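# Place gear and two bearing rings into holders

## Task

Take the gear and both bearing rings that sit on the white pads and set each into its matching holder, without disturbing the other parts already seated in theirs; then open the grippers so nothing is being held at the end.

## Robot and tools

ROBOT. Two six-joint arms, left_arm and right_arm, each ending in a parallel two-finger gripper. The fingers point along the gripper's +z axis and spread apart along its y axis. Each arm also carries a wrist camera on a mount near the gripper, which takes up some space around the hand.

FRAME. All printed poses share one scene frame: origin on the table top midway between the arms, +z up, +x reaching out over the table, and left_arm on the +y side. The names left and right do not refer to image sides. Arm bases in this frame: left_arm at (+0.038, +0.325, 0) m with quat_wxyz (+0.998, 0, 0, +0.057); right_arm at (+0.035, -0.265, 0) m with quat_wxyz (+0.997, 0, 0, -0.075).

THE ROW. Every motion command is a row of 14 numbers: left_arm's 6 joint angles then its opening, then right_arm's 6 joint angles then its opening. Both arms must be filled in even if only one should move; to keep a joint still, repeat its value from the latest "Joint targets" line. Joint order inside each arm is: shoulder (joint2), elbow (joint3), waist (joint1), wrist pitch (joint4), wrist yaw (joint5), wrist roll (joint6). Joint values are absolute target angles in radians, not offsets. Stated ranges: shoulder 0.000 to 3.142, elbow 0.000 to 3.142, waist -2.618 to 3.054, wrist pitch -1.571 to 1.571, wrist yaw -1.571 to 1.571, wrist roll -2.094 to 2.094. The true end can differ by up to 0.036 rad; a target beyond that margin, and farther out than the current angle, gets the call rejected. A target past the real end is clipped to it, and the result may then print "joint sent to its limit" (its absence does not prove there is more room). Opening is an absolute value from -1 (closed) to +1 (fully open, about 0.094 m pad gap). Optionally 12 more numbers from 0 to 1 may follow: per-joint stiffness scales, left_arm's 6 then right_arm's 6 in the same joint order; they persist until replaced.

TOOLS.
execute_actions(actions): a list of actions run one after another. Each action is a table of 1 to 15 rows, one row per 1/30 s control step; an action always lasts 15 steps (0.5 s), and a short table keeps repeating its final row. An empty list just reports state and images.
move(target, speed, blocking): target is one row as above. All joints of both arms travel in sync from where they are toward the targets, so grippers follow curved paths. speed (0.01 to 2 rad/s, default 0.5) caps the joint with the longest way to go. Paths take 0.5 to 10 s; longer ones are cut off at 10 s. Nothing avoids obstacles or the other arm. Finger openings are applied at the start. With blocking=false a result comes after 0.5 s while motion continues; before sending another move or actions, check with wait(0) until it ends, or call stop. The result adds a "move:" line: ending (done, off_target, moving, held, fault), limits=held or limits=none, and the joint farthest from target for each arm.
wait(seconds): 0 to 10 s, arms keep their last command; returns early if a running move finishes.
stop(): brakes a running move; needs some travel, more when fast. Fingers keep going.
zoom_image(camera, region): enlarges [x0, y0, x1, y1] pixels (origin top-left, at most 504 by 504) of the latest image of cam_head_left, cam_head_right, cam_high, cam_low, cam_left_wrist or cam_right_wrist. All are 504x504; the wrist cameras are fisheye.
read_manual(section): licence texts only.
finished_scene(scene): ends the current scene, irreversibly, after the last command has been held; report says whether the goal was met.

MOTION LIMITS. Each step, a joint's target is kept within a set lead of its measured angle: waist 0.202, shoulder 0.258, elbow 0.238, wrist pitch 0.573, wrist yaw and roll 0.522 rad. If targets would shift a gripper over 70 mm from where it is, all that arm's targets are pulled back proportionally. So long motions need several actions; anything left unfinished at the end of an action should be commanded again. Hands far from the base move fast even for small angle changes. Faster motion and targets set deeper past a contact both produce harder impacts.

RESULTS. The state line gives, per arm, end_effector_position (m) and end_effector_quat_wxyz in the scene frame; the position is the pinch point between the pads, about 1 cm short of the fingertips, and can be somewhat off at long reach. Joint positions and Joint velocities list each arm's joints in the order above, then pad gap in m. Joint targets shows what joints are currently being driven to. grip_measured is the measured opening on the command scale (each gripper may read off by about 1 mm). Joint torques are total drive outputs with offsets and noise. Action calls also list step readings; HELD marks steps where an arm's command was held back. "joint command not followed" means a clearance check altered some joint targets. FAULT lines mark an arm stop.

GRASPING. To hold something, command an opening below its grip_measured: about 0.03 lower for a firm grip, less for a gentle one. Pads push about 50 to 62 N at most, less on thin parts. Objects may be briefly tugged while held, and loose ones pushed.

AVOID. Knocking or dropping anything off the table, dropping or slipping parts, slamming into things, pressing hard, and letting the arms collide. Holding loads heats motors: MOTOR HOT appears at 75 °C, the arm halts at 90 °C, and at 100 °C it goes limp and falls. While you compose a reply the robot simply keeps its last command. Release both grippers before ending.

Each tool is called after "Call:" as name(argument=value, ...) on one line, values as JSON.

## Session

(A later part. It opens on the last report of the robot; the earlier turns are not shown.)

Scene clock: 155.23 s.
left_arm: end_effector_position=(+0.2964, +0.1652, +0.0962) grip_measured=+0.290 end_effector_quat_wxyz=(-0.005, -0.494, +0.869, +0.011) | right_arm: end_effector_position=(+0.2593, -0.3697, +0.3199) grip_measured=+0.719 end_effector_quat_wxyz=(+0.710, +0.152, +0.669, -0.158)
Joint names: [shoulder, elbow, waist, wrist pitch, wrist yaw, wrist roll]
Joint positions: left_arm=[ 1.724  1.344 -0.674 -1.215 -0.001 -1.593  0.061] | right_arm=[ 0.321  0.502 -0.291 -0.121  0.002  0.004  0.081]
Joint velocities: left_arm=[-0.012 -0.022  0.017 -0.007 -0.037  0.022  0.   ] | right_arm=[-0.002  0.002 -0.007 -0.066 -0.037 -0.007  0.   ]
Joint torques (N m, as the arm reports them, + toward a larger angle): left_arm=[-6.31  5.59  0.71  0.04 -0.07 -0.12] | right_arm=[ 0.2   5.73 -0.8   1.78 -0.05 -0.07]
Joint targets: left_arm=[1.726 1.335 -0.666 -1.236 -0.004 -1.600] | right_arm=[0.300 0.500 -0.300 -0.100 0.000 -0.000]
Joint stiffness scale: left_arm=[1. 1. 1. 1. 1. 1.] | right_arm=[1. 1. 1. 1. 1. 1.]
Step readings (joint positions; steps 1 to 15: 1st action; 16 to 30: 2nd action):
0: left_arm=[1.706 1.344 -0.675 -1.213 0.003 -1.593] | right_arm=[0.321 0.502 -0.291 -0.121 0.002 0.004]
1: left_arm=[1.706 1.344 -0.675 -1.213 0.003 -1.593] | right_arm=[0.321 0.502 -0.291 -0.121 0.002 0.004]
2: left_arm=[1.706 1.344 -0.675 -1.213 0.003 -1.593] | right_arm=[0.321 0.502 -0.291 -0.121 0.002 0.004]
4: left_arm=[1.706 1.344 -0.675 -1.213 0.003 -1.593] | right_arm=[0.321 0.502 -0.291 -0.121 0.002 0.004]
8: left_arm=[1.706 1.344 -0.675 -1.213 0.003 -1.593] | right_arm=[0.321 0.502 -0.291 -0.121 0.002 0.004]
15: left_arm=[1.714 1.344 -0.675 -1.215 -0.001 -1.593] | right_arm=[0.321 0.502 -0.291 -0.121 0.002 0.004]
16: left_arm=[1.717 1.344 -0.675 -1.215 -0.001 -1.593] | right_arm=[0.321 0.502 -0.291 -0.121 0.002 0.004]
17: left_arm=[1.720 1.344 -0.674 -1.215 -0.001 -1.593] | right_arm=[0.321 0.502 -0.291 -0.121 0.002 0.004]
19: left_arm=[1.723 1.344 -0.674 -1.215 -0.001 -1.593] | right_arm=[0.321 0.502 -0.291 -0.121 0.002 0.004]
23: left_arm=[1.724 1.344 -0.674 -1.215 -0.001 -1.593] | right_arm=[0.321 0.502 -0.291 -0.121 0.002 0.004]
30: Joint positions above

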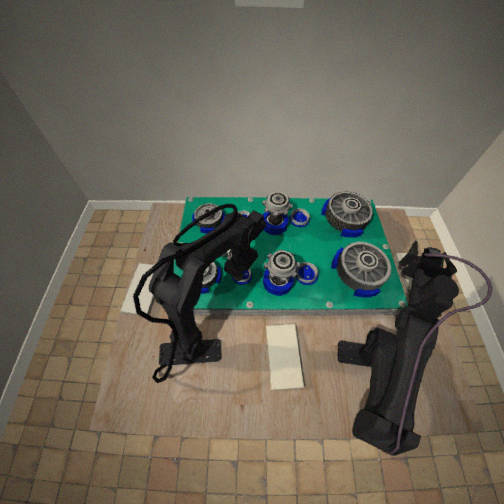

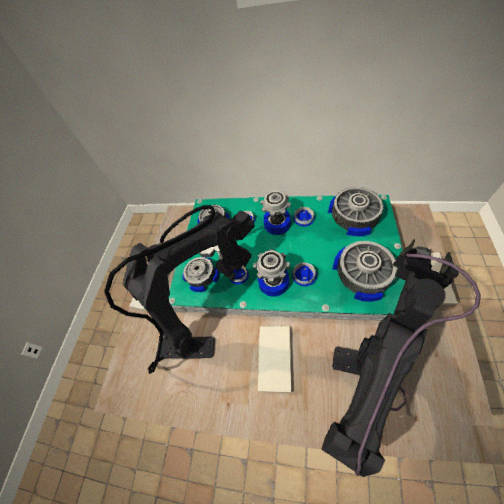

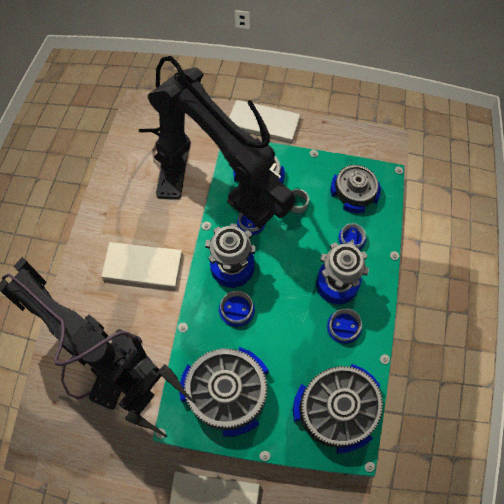

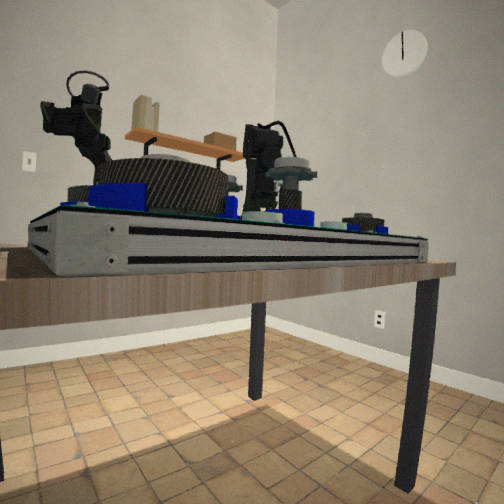

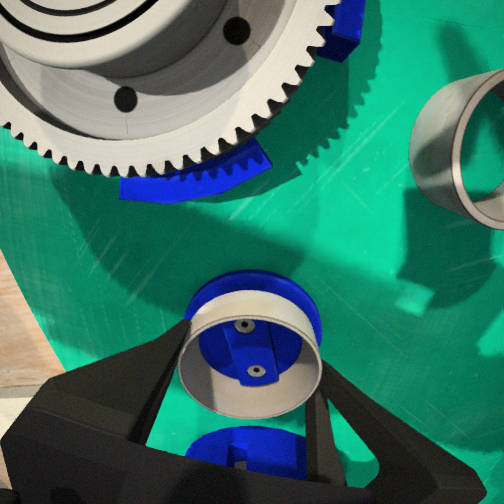

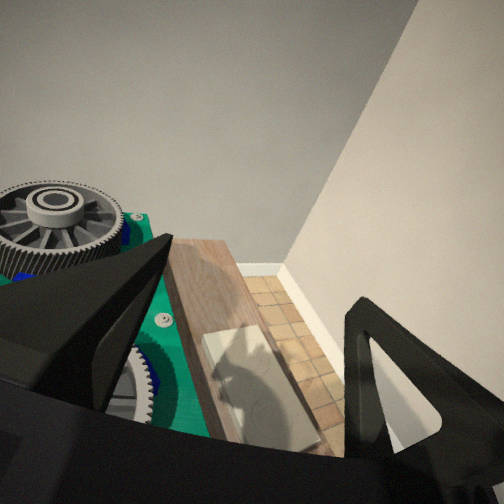

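Engaged. Continue down to seat.

Call:
execute_actions(actions=[[[1.728,1.335,-0.666,-1.230,-0.004,-1.6,0.23,0.3,0.5,-0.3,-0.1,0,0,0.72],[1.730,1.335,-0.666,-1.225,-0.004,-1.6,0.23,0.3,0.5,-0.3,-0.1,0,0,0.72],[1.732,1.335,-0.666,-1.220,-0.004,-1.6,0.23,0.3,0.5,-0.3,-0.1,0,0,0.72],[1.734,1.335,-0.666,-1.215,-0.004,-1.6,0.23,0.3,0.5,-0.3,-0.1,0,0,0.72],[1.736,1.335,-0.666,-1.212,-0.004,-1.6,0.23,0.3,0.5,-0.3,-0.1,0,0,0.72],[1.738,1.335,-0.666,-1.210,-0.004,-1.6,0.23,0.3,0.5,-0.3,-0.1,0,0,0.72],[1.740,1.335,-0.666,-1.210,-0.004,-1.6,0.23,0.3,0.5,-0.3,-0.1,0,0,0.72],[1.742,1.335,-0.666,-1.210,-0.004,-1.6,0.23,0.3,0.5,-0.3,-0.1,0,0,0.72],[1.744,1.335,-0.666,-1.210,-0.004,-1.6,0.23,0.3,0.5,-0.3,-0.1,0,0,0.72],[1.746,1.335,-0.666,-1.210,-0.004,-1.6,0.23,0.3,0.5,-0.3,-0.1,0,0,0.72]],[[1.746,1.335,-0.666,-1.210,-0.004,-1.6,0.23,0.3,0.5,-0.3,-0.1,0,0,0.72]]])

Scene clock: 156.80 s.
left_arm: end_effector_position=(+0.2963, +0.1651, +0.0922) grip_measured=+0.290 end_effector_quat_wxyz=(-0.008, -0.494, +0.869, +0.016) | right_arm: end_effector_position=(+0.2593, -0.3697, +0.3199) grip_measured=+0.719 end_effector_quat_wxyz=(+0.710, +0.152, +0.669, -0.158)
Joint names: [shoulder, elbow, waist, wrist pitch, wrist yaw, wrist roll]
Joint positions: left_arm=[ 1.738  1.344 -0.674 -1.214 -0.001 -1.593  0.061] | right_arm=[ 0.321  0.502 -0.291 -0.121  0.002  0.004  0.081]
Joint velocities: left_arm=[-0.002  0.007  0.017 -0.125  0.037 -0.022  0.   ] | right_arm=[-0.012  0.012 -0.012 -0.007  0.007  0.007  0.   ]
Joint torques (N m, as the arm reports them, + toward a larger angle): left_arm=[-5.99  5.56  0.69  0.32 -0.04 -0.11] | right_arm=[ 0.21  5.76 -0.73  1.79 -0.05 -0.06]
Joint targets: left_arm=[1.746 1.335 -0.666 -1.210 -0.004 -1.600] | right_arm=[0.300 0.500 -0.300 -0.100 0.000 -0.000]
Joint stiffness scale: left_arm=[1. 1. 1. 1. 1. 1.] | right_arm=[1. 1. 1. 1. 1. 1.]
Step readings (joint positions; steps 1 to 15: 1st action; 16 to 30: 2nd action):
0: left_arm=[1.724 1.344 -0.674 -1.215 -0.001 -1.593] | right_arm=[0.321 0.502 -0.291 -0.121 0.002 0.004]
1: left_arm=[1.724 1.344 -0.674 -1.215 -0.001 -1.593] | right_arm=[0.321 0.502 -0.291 -0.121 0.002 0.004]
2: left_arm=[1.724 1.344 -0.674 -1.215 -0.001 -1.593] | right_arm=[0.321 0.502 -0.291 -0.121 0.002 0.004]
4: left_arm=[1.724 1.344 -0.674 -1.215 -0.001 -1.593] | right_arm=[0.321 0.502 -0.291 -0.121 0.002 0.004]
8: left_arm=[1.729 1.344 -0.674 -1.215 -0.001 -1.593] | right_arm=[0.321 0.502 -0.291 -0.121 0.002 0.004]
15: left_arm=[1.738 1.344 -0.674 -1.214 -0.001 -1.593] | right_arm=[0.321 0.502 -0.291 -0.121 0.002 0.004]
16: left_arm=[1.738 1.344 -0.674 -1.214 -0.001 -1.593] | right_arm=[0.321 0.502 -0.291 -0.121 0.002 0.004]
17: left_arm=[1.738 1.344 -0.674 -1.214 -0.001 -1.593] | right_arm=[0.321 0.502 -0.291 -0.121 0.002 0.004]
19: left_arm=[1.738 1.344 -0.674 -1.214 -0.001 -1.593] | right_arm=[0.321 0.502 -0.291 -0.121 0.002 0.004]
23: left_arm=[1.738 1.344 -0.674 -1.214 -0.001 -1.593] | right_arm=[0.321 0.502 -0.291 -0.121 0.002 0.004]
30: Joint positions above

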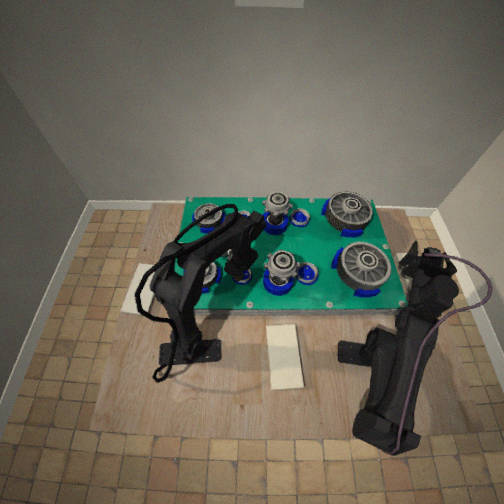

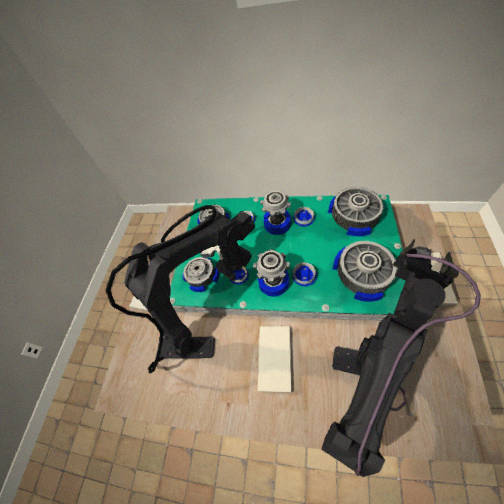

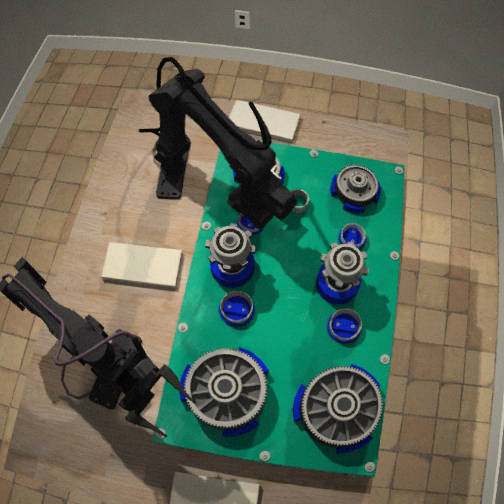

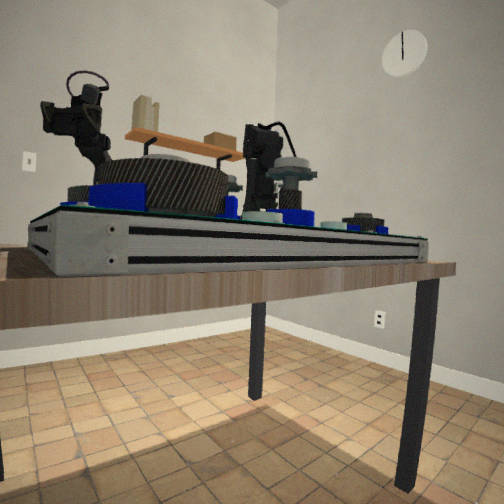

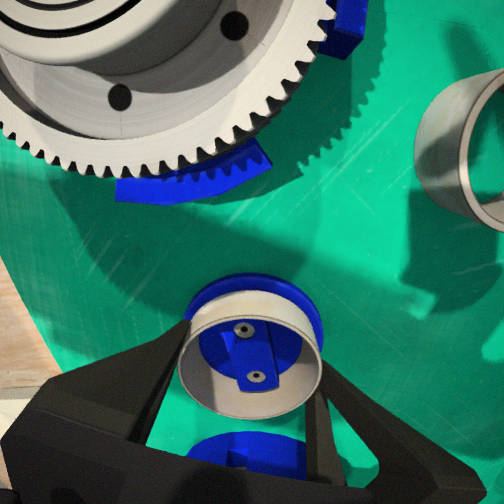

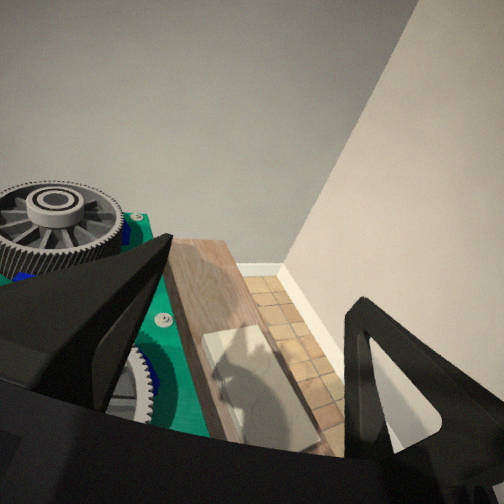

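Touching down with a slight tilt. Release, then lift.

Call:
execute_actions(actions=[[[1.736,1.335,-0.666,-1.210,-0.004,-1.6,0.27,0.3,0.5,-0.3,-0.1,0,0,0.72],[1.736,1.335,-0.666,-1.210,-0.004,-1.6,0.30,0.3,0.5,-0.3,-0.1,0,0,0.72],[1.736,1.335,-0.666,-1.210,-0.004,-1.6,0.33,0.3,0.5,-0.3,-0.1,0,0,0.72],[1.736,1.335,-0.666,-1.210,-0.004,-1.6,0.38,0.3,0.5,-0.3,-0.1,0,0,0.72],[1.736,1.335,-0.666,-1.210,-0.004,-1.6,0.45,0.3,0.5,-0.3,-0.1,0,0,0.72],[1.736,1.335,-0.666,-1.210,-0.004,-1.6,0.55,0.3,0.5,-0.3,-0.1,0,0,0.72],[1.736,1.335,-0.666,-1.210,-0.004,-1.6,0.65,0.3,0.5,-0.3,-0.1,0,0,0.72]]])

Call:
move(target=[1.60,1.42,-0.666,-1.40,-0.004,-1.6,0.65,0.3,0.5,-0.3,-0.1,0,0,0.72], speed=0.25)

Scene clock: 157.83 s.
left_arm: end_effector_position=(+0.2963, +0.1651, +0.0922) grip_measured=+0.648 end_effector_quat_wxyz=(-0.008, -0.494, +0.869, +0.016) | right_arm: end_effector_position=(+0.2593, -0.3697, +0.3199) grip_measured=+0.719 end_effector_quat_wxyz=(+0.710, +0.152, +0.669, -0.158)
Joint names: [shoulder, elbow, waist, wrist pitch, wrist yaw, wrist roll]
Joint positions: left_arm=[ 1.738  1.344 -0.674 -1.214 -0.001 -1.593  0.077] | right_arm=[ 0.321  0.502 -0.291 -0.121  0.002  0.004  0.081]
Joint velocities: left_arm=[ 0.012 -0.012 -0.017  0.007  0.095  0.022 -0.001] | right_arm=[-0.012  0.002 -0.002  0.022  0.007  0.066 -0.001]
Joint torques (N m, as the arm reports them, + toward a larger angle): left_arm=[-6.77  5.57  0.66  0.33 -0.05 -0.12] | right_arm=[ 0.24  5.68 -0.77  1.78 -0.04 -0.06]
Joint targets: left_arm=[1.736 1.335 -0.666 -1.210 -0.004 -1.600] | right_arm=[0.300 0.500 -0.300 -0.100 -0.000 -0.000]
Joint stiffness scale: left_arm=[1. 1. 1. 1. 1. 1.] | right_arm=[1. 1. 1. 1. 1. 1.]
Step readings (joint positions):
0: left_arm=[1.738 1.344 -0.674 -1.214 -0.001 -1.593] | right_arm=[0.321 0.502 -0.291 -0.121 0.002 0.004]
1: left_arm=[1.738 1.344 -0.674 -1.214 -0.001 -1.593] | right_arm=[0.321 0.502 -0.291 -0.121 0.002 0.004]
2: left_arm=[1.738 1.344 -0.674 -1.214 -0.001 -1.593] | right_arm=[0.321 0.502 -0.291 -0.121 0.002 0.004]
4: left_arm=[1.738 1.344 -0.674 -1.214 -0.001 -1.593] | right_arm=[0.321 0.502 -0.291 -0.121 0.002 0.004]
8: left_arm=[1.738 1.344 -0.674 -1.214 -0.001 -1.593] | right_arm=[0.321 0.502 -0.291 -0.121 0.002 0.004]
15: Joint positions above

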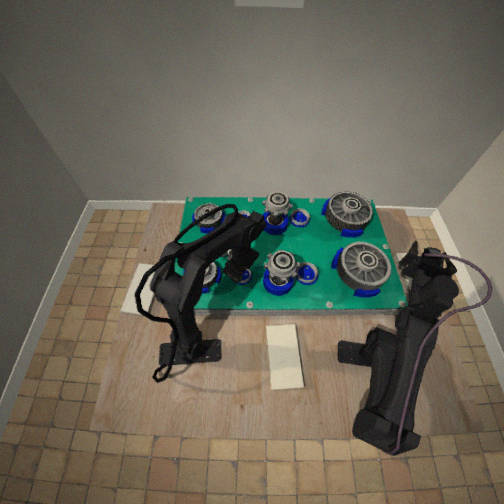

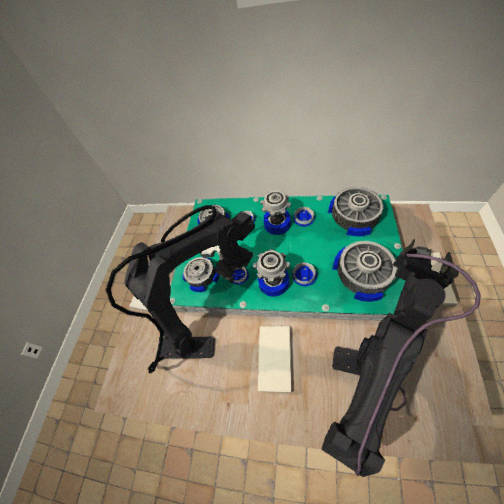

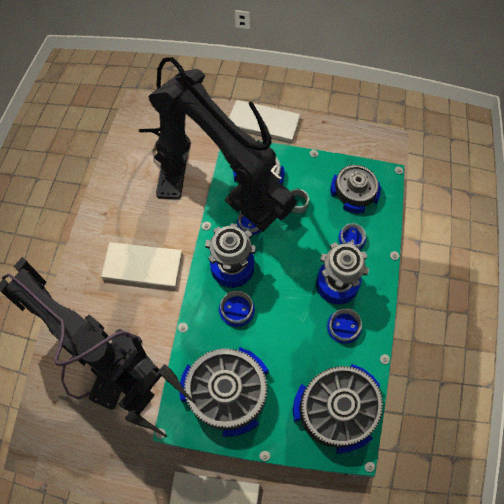

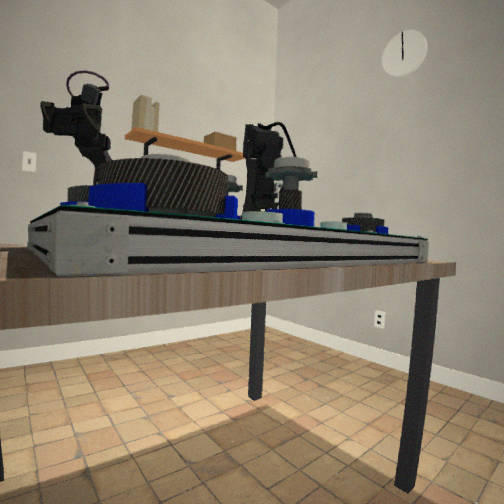

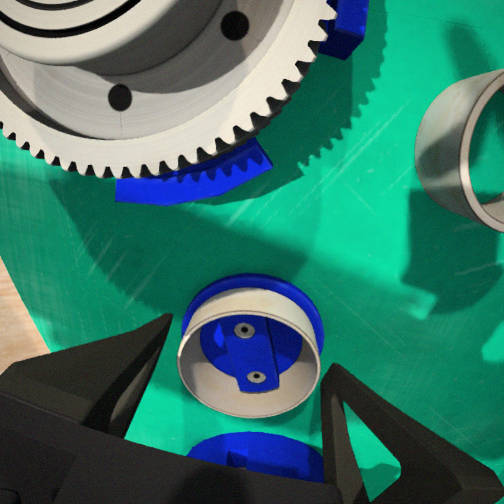

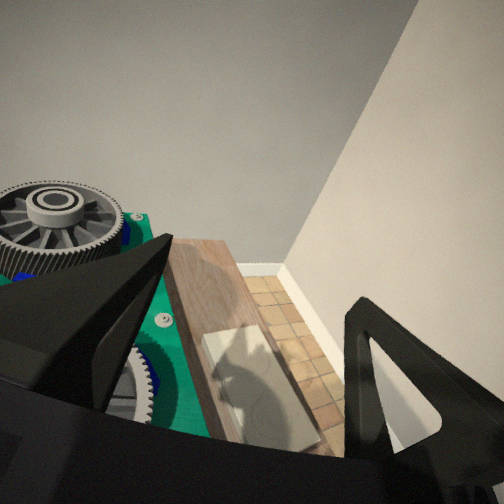

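Scene clock: 159.20 s.
left_arm: end_effector_position=(+0.2724, +0.1801, +0.1359) grip_measured=+0.649 end_effector_quat_wxyz=(-0.009, -0.494, +0.869, +0.017) | right_arm: end_effector_position=(+0.2593, -0.3697, +0.3199) grip_measured=+0.719 end_effector_quat_wxyz=(+0.710, +0.152, +0.669, -0.158)
Joint names: [shoulder, elbow, waist, wrist pitch, wrist yaw, wrist roll]
Joint positions: left_arm=[ 1.622  1.389 -0.674 -1.377 -0.001 -1.593  0.077] | right_arm=[ 0.321  0.502 -0.291 -0.121  0.002  0.004  0.081]
Joint velocities: left_arm=[-0.017 -0.017 -0.007  0.066 -0.037 -0.022 -0.001] | right_arm=[ 0.007 -0.007  0.012 -0.066 -0.037 -0.037 -0.   ]
Joint torques (N m, as the arm reports them, + toward a larger angle): left_arm=[-7.38  9.23  0.73  0.01 -0.05 -0.13] | right_arm=[ 0.23  5.74 -0.84  1.78 -0.05 -0.06]
Joint targets: left_arm=[1.600 1.420 -0.666 -1.400 -0.004 -1.600] | right_arm=[0.300 0.500 -0.300 -0.100 0.000 0.000]
Joint stiffness scale: left_arm=[1. 1. 1. 1. 1. 1.] | right_arm=[1. 1. 1. 1. 1. 1.]
move: off_target (left_arm, right_arm); limits=none; left_arm: farthest joint: the elbow, 0.031 radians from its target (0.076 radians at the start); right_arm: farthest joint: the shoulder, 0.021 radians from its target (0.021 radians at the start)

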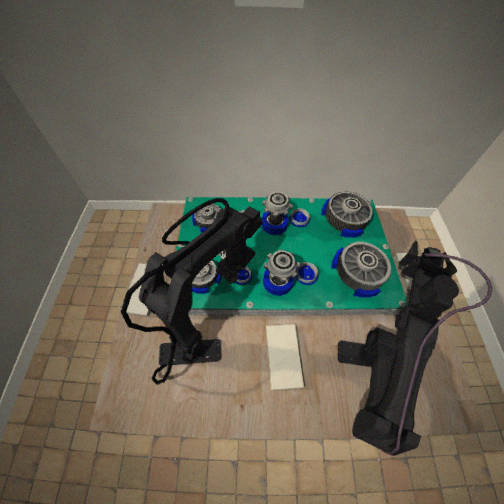

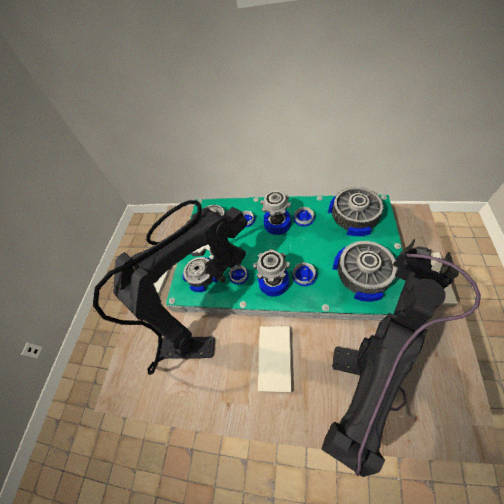

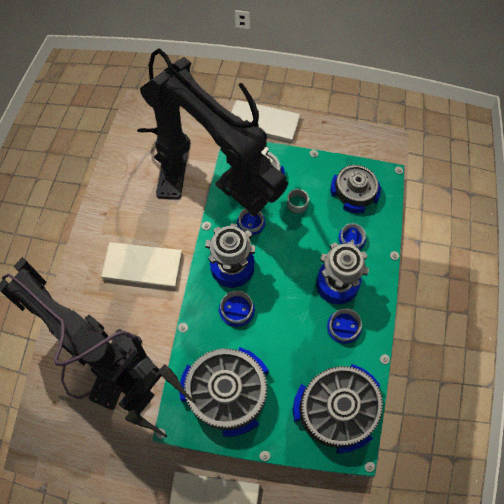

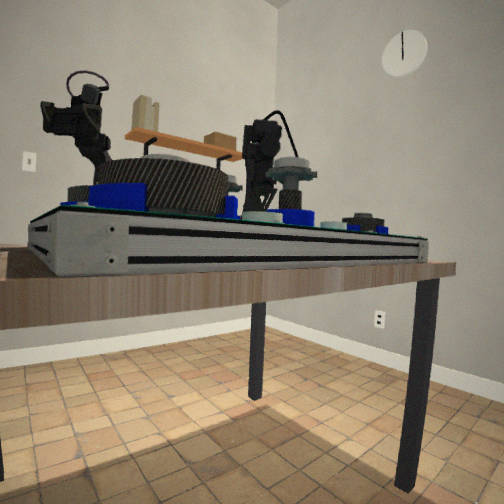

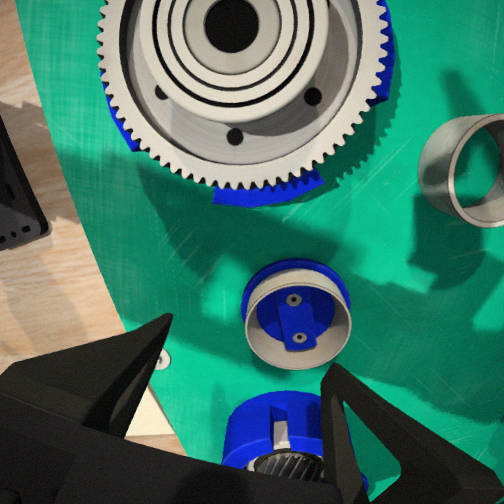

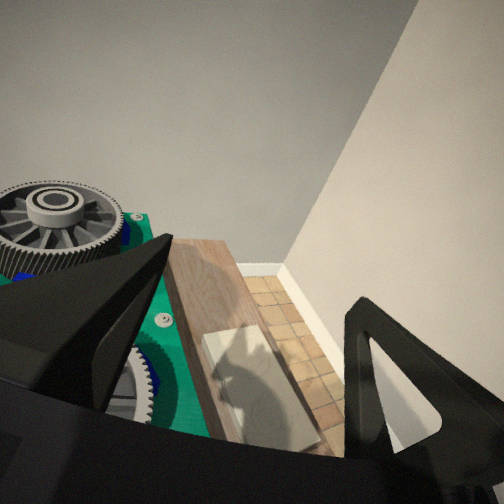

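Call:
zoom_image(camera="cam_left_wrist", region=[220,240,380,400])

Region (220, 240, 380, 400) of cam_left_wrist's 504x504 image, scaled by 3.150, with more detail than that image has.

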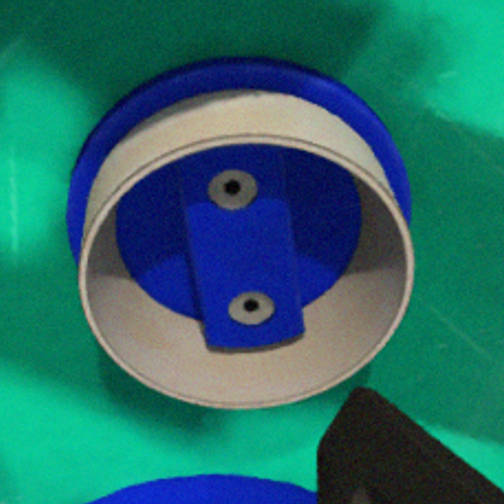

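Seated.

Call:
finished_scene(scene=2)

The scene is finished: the task was done.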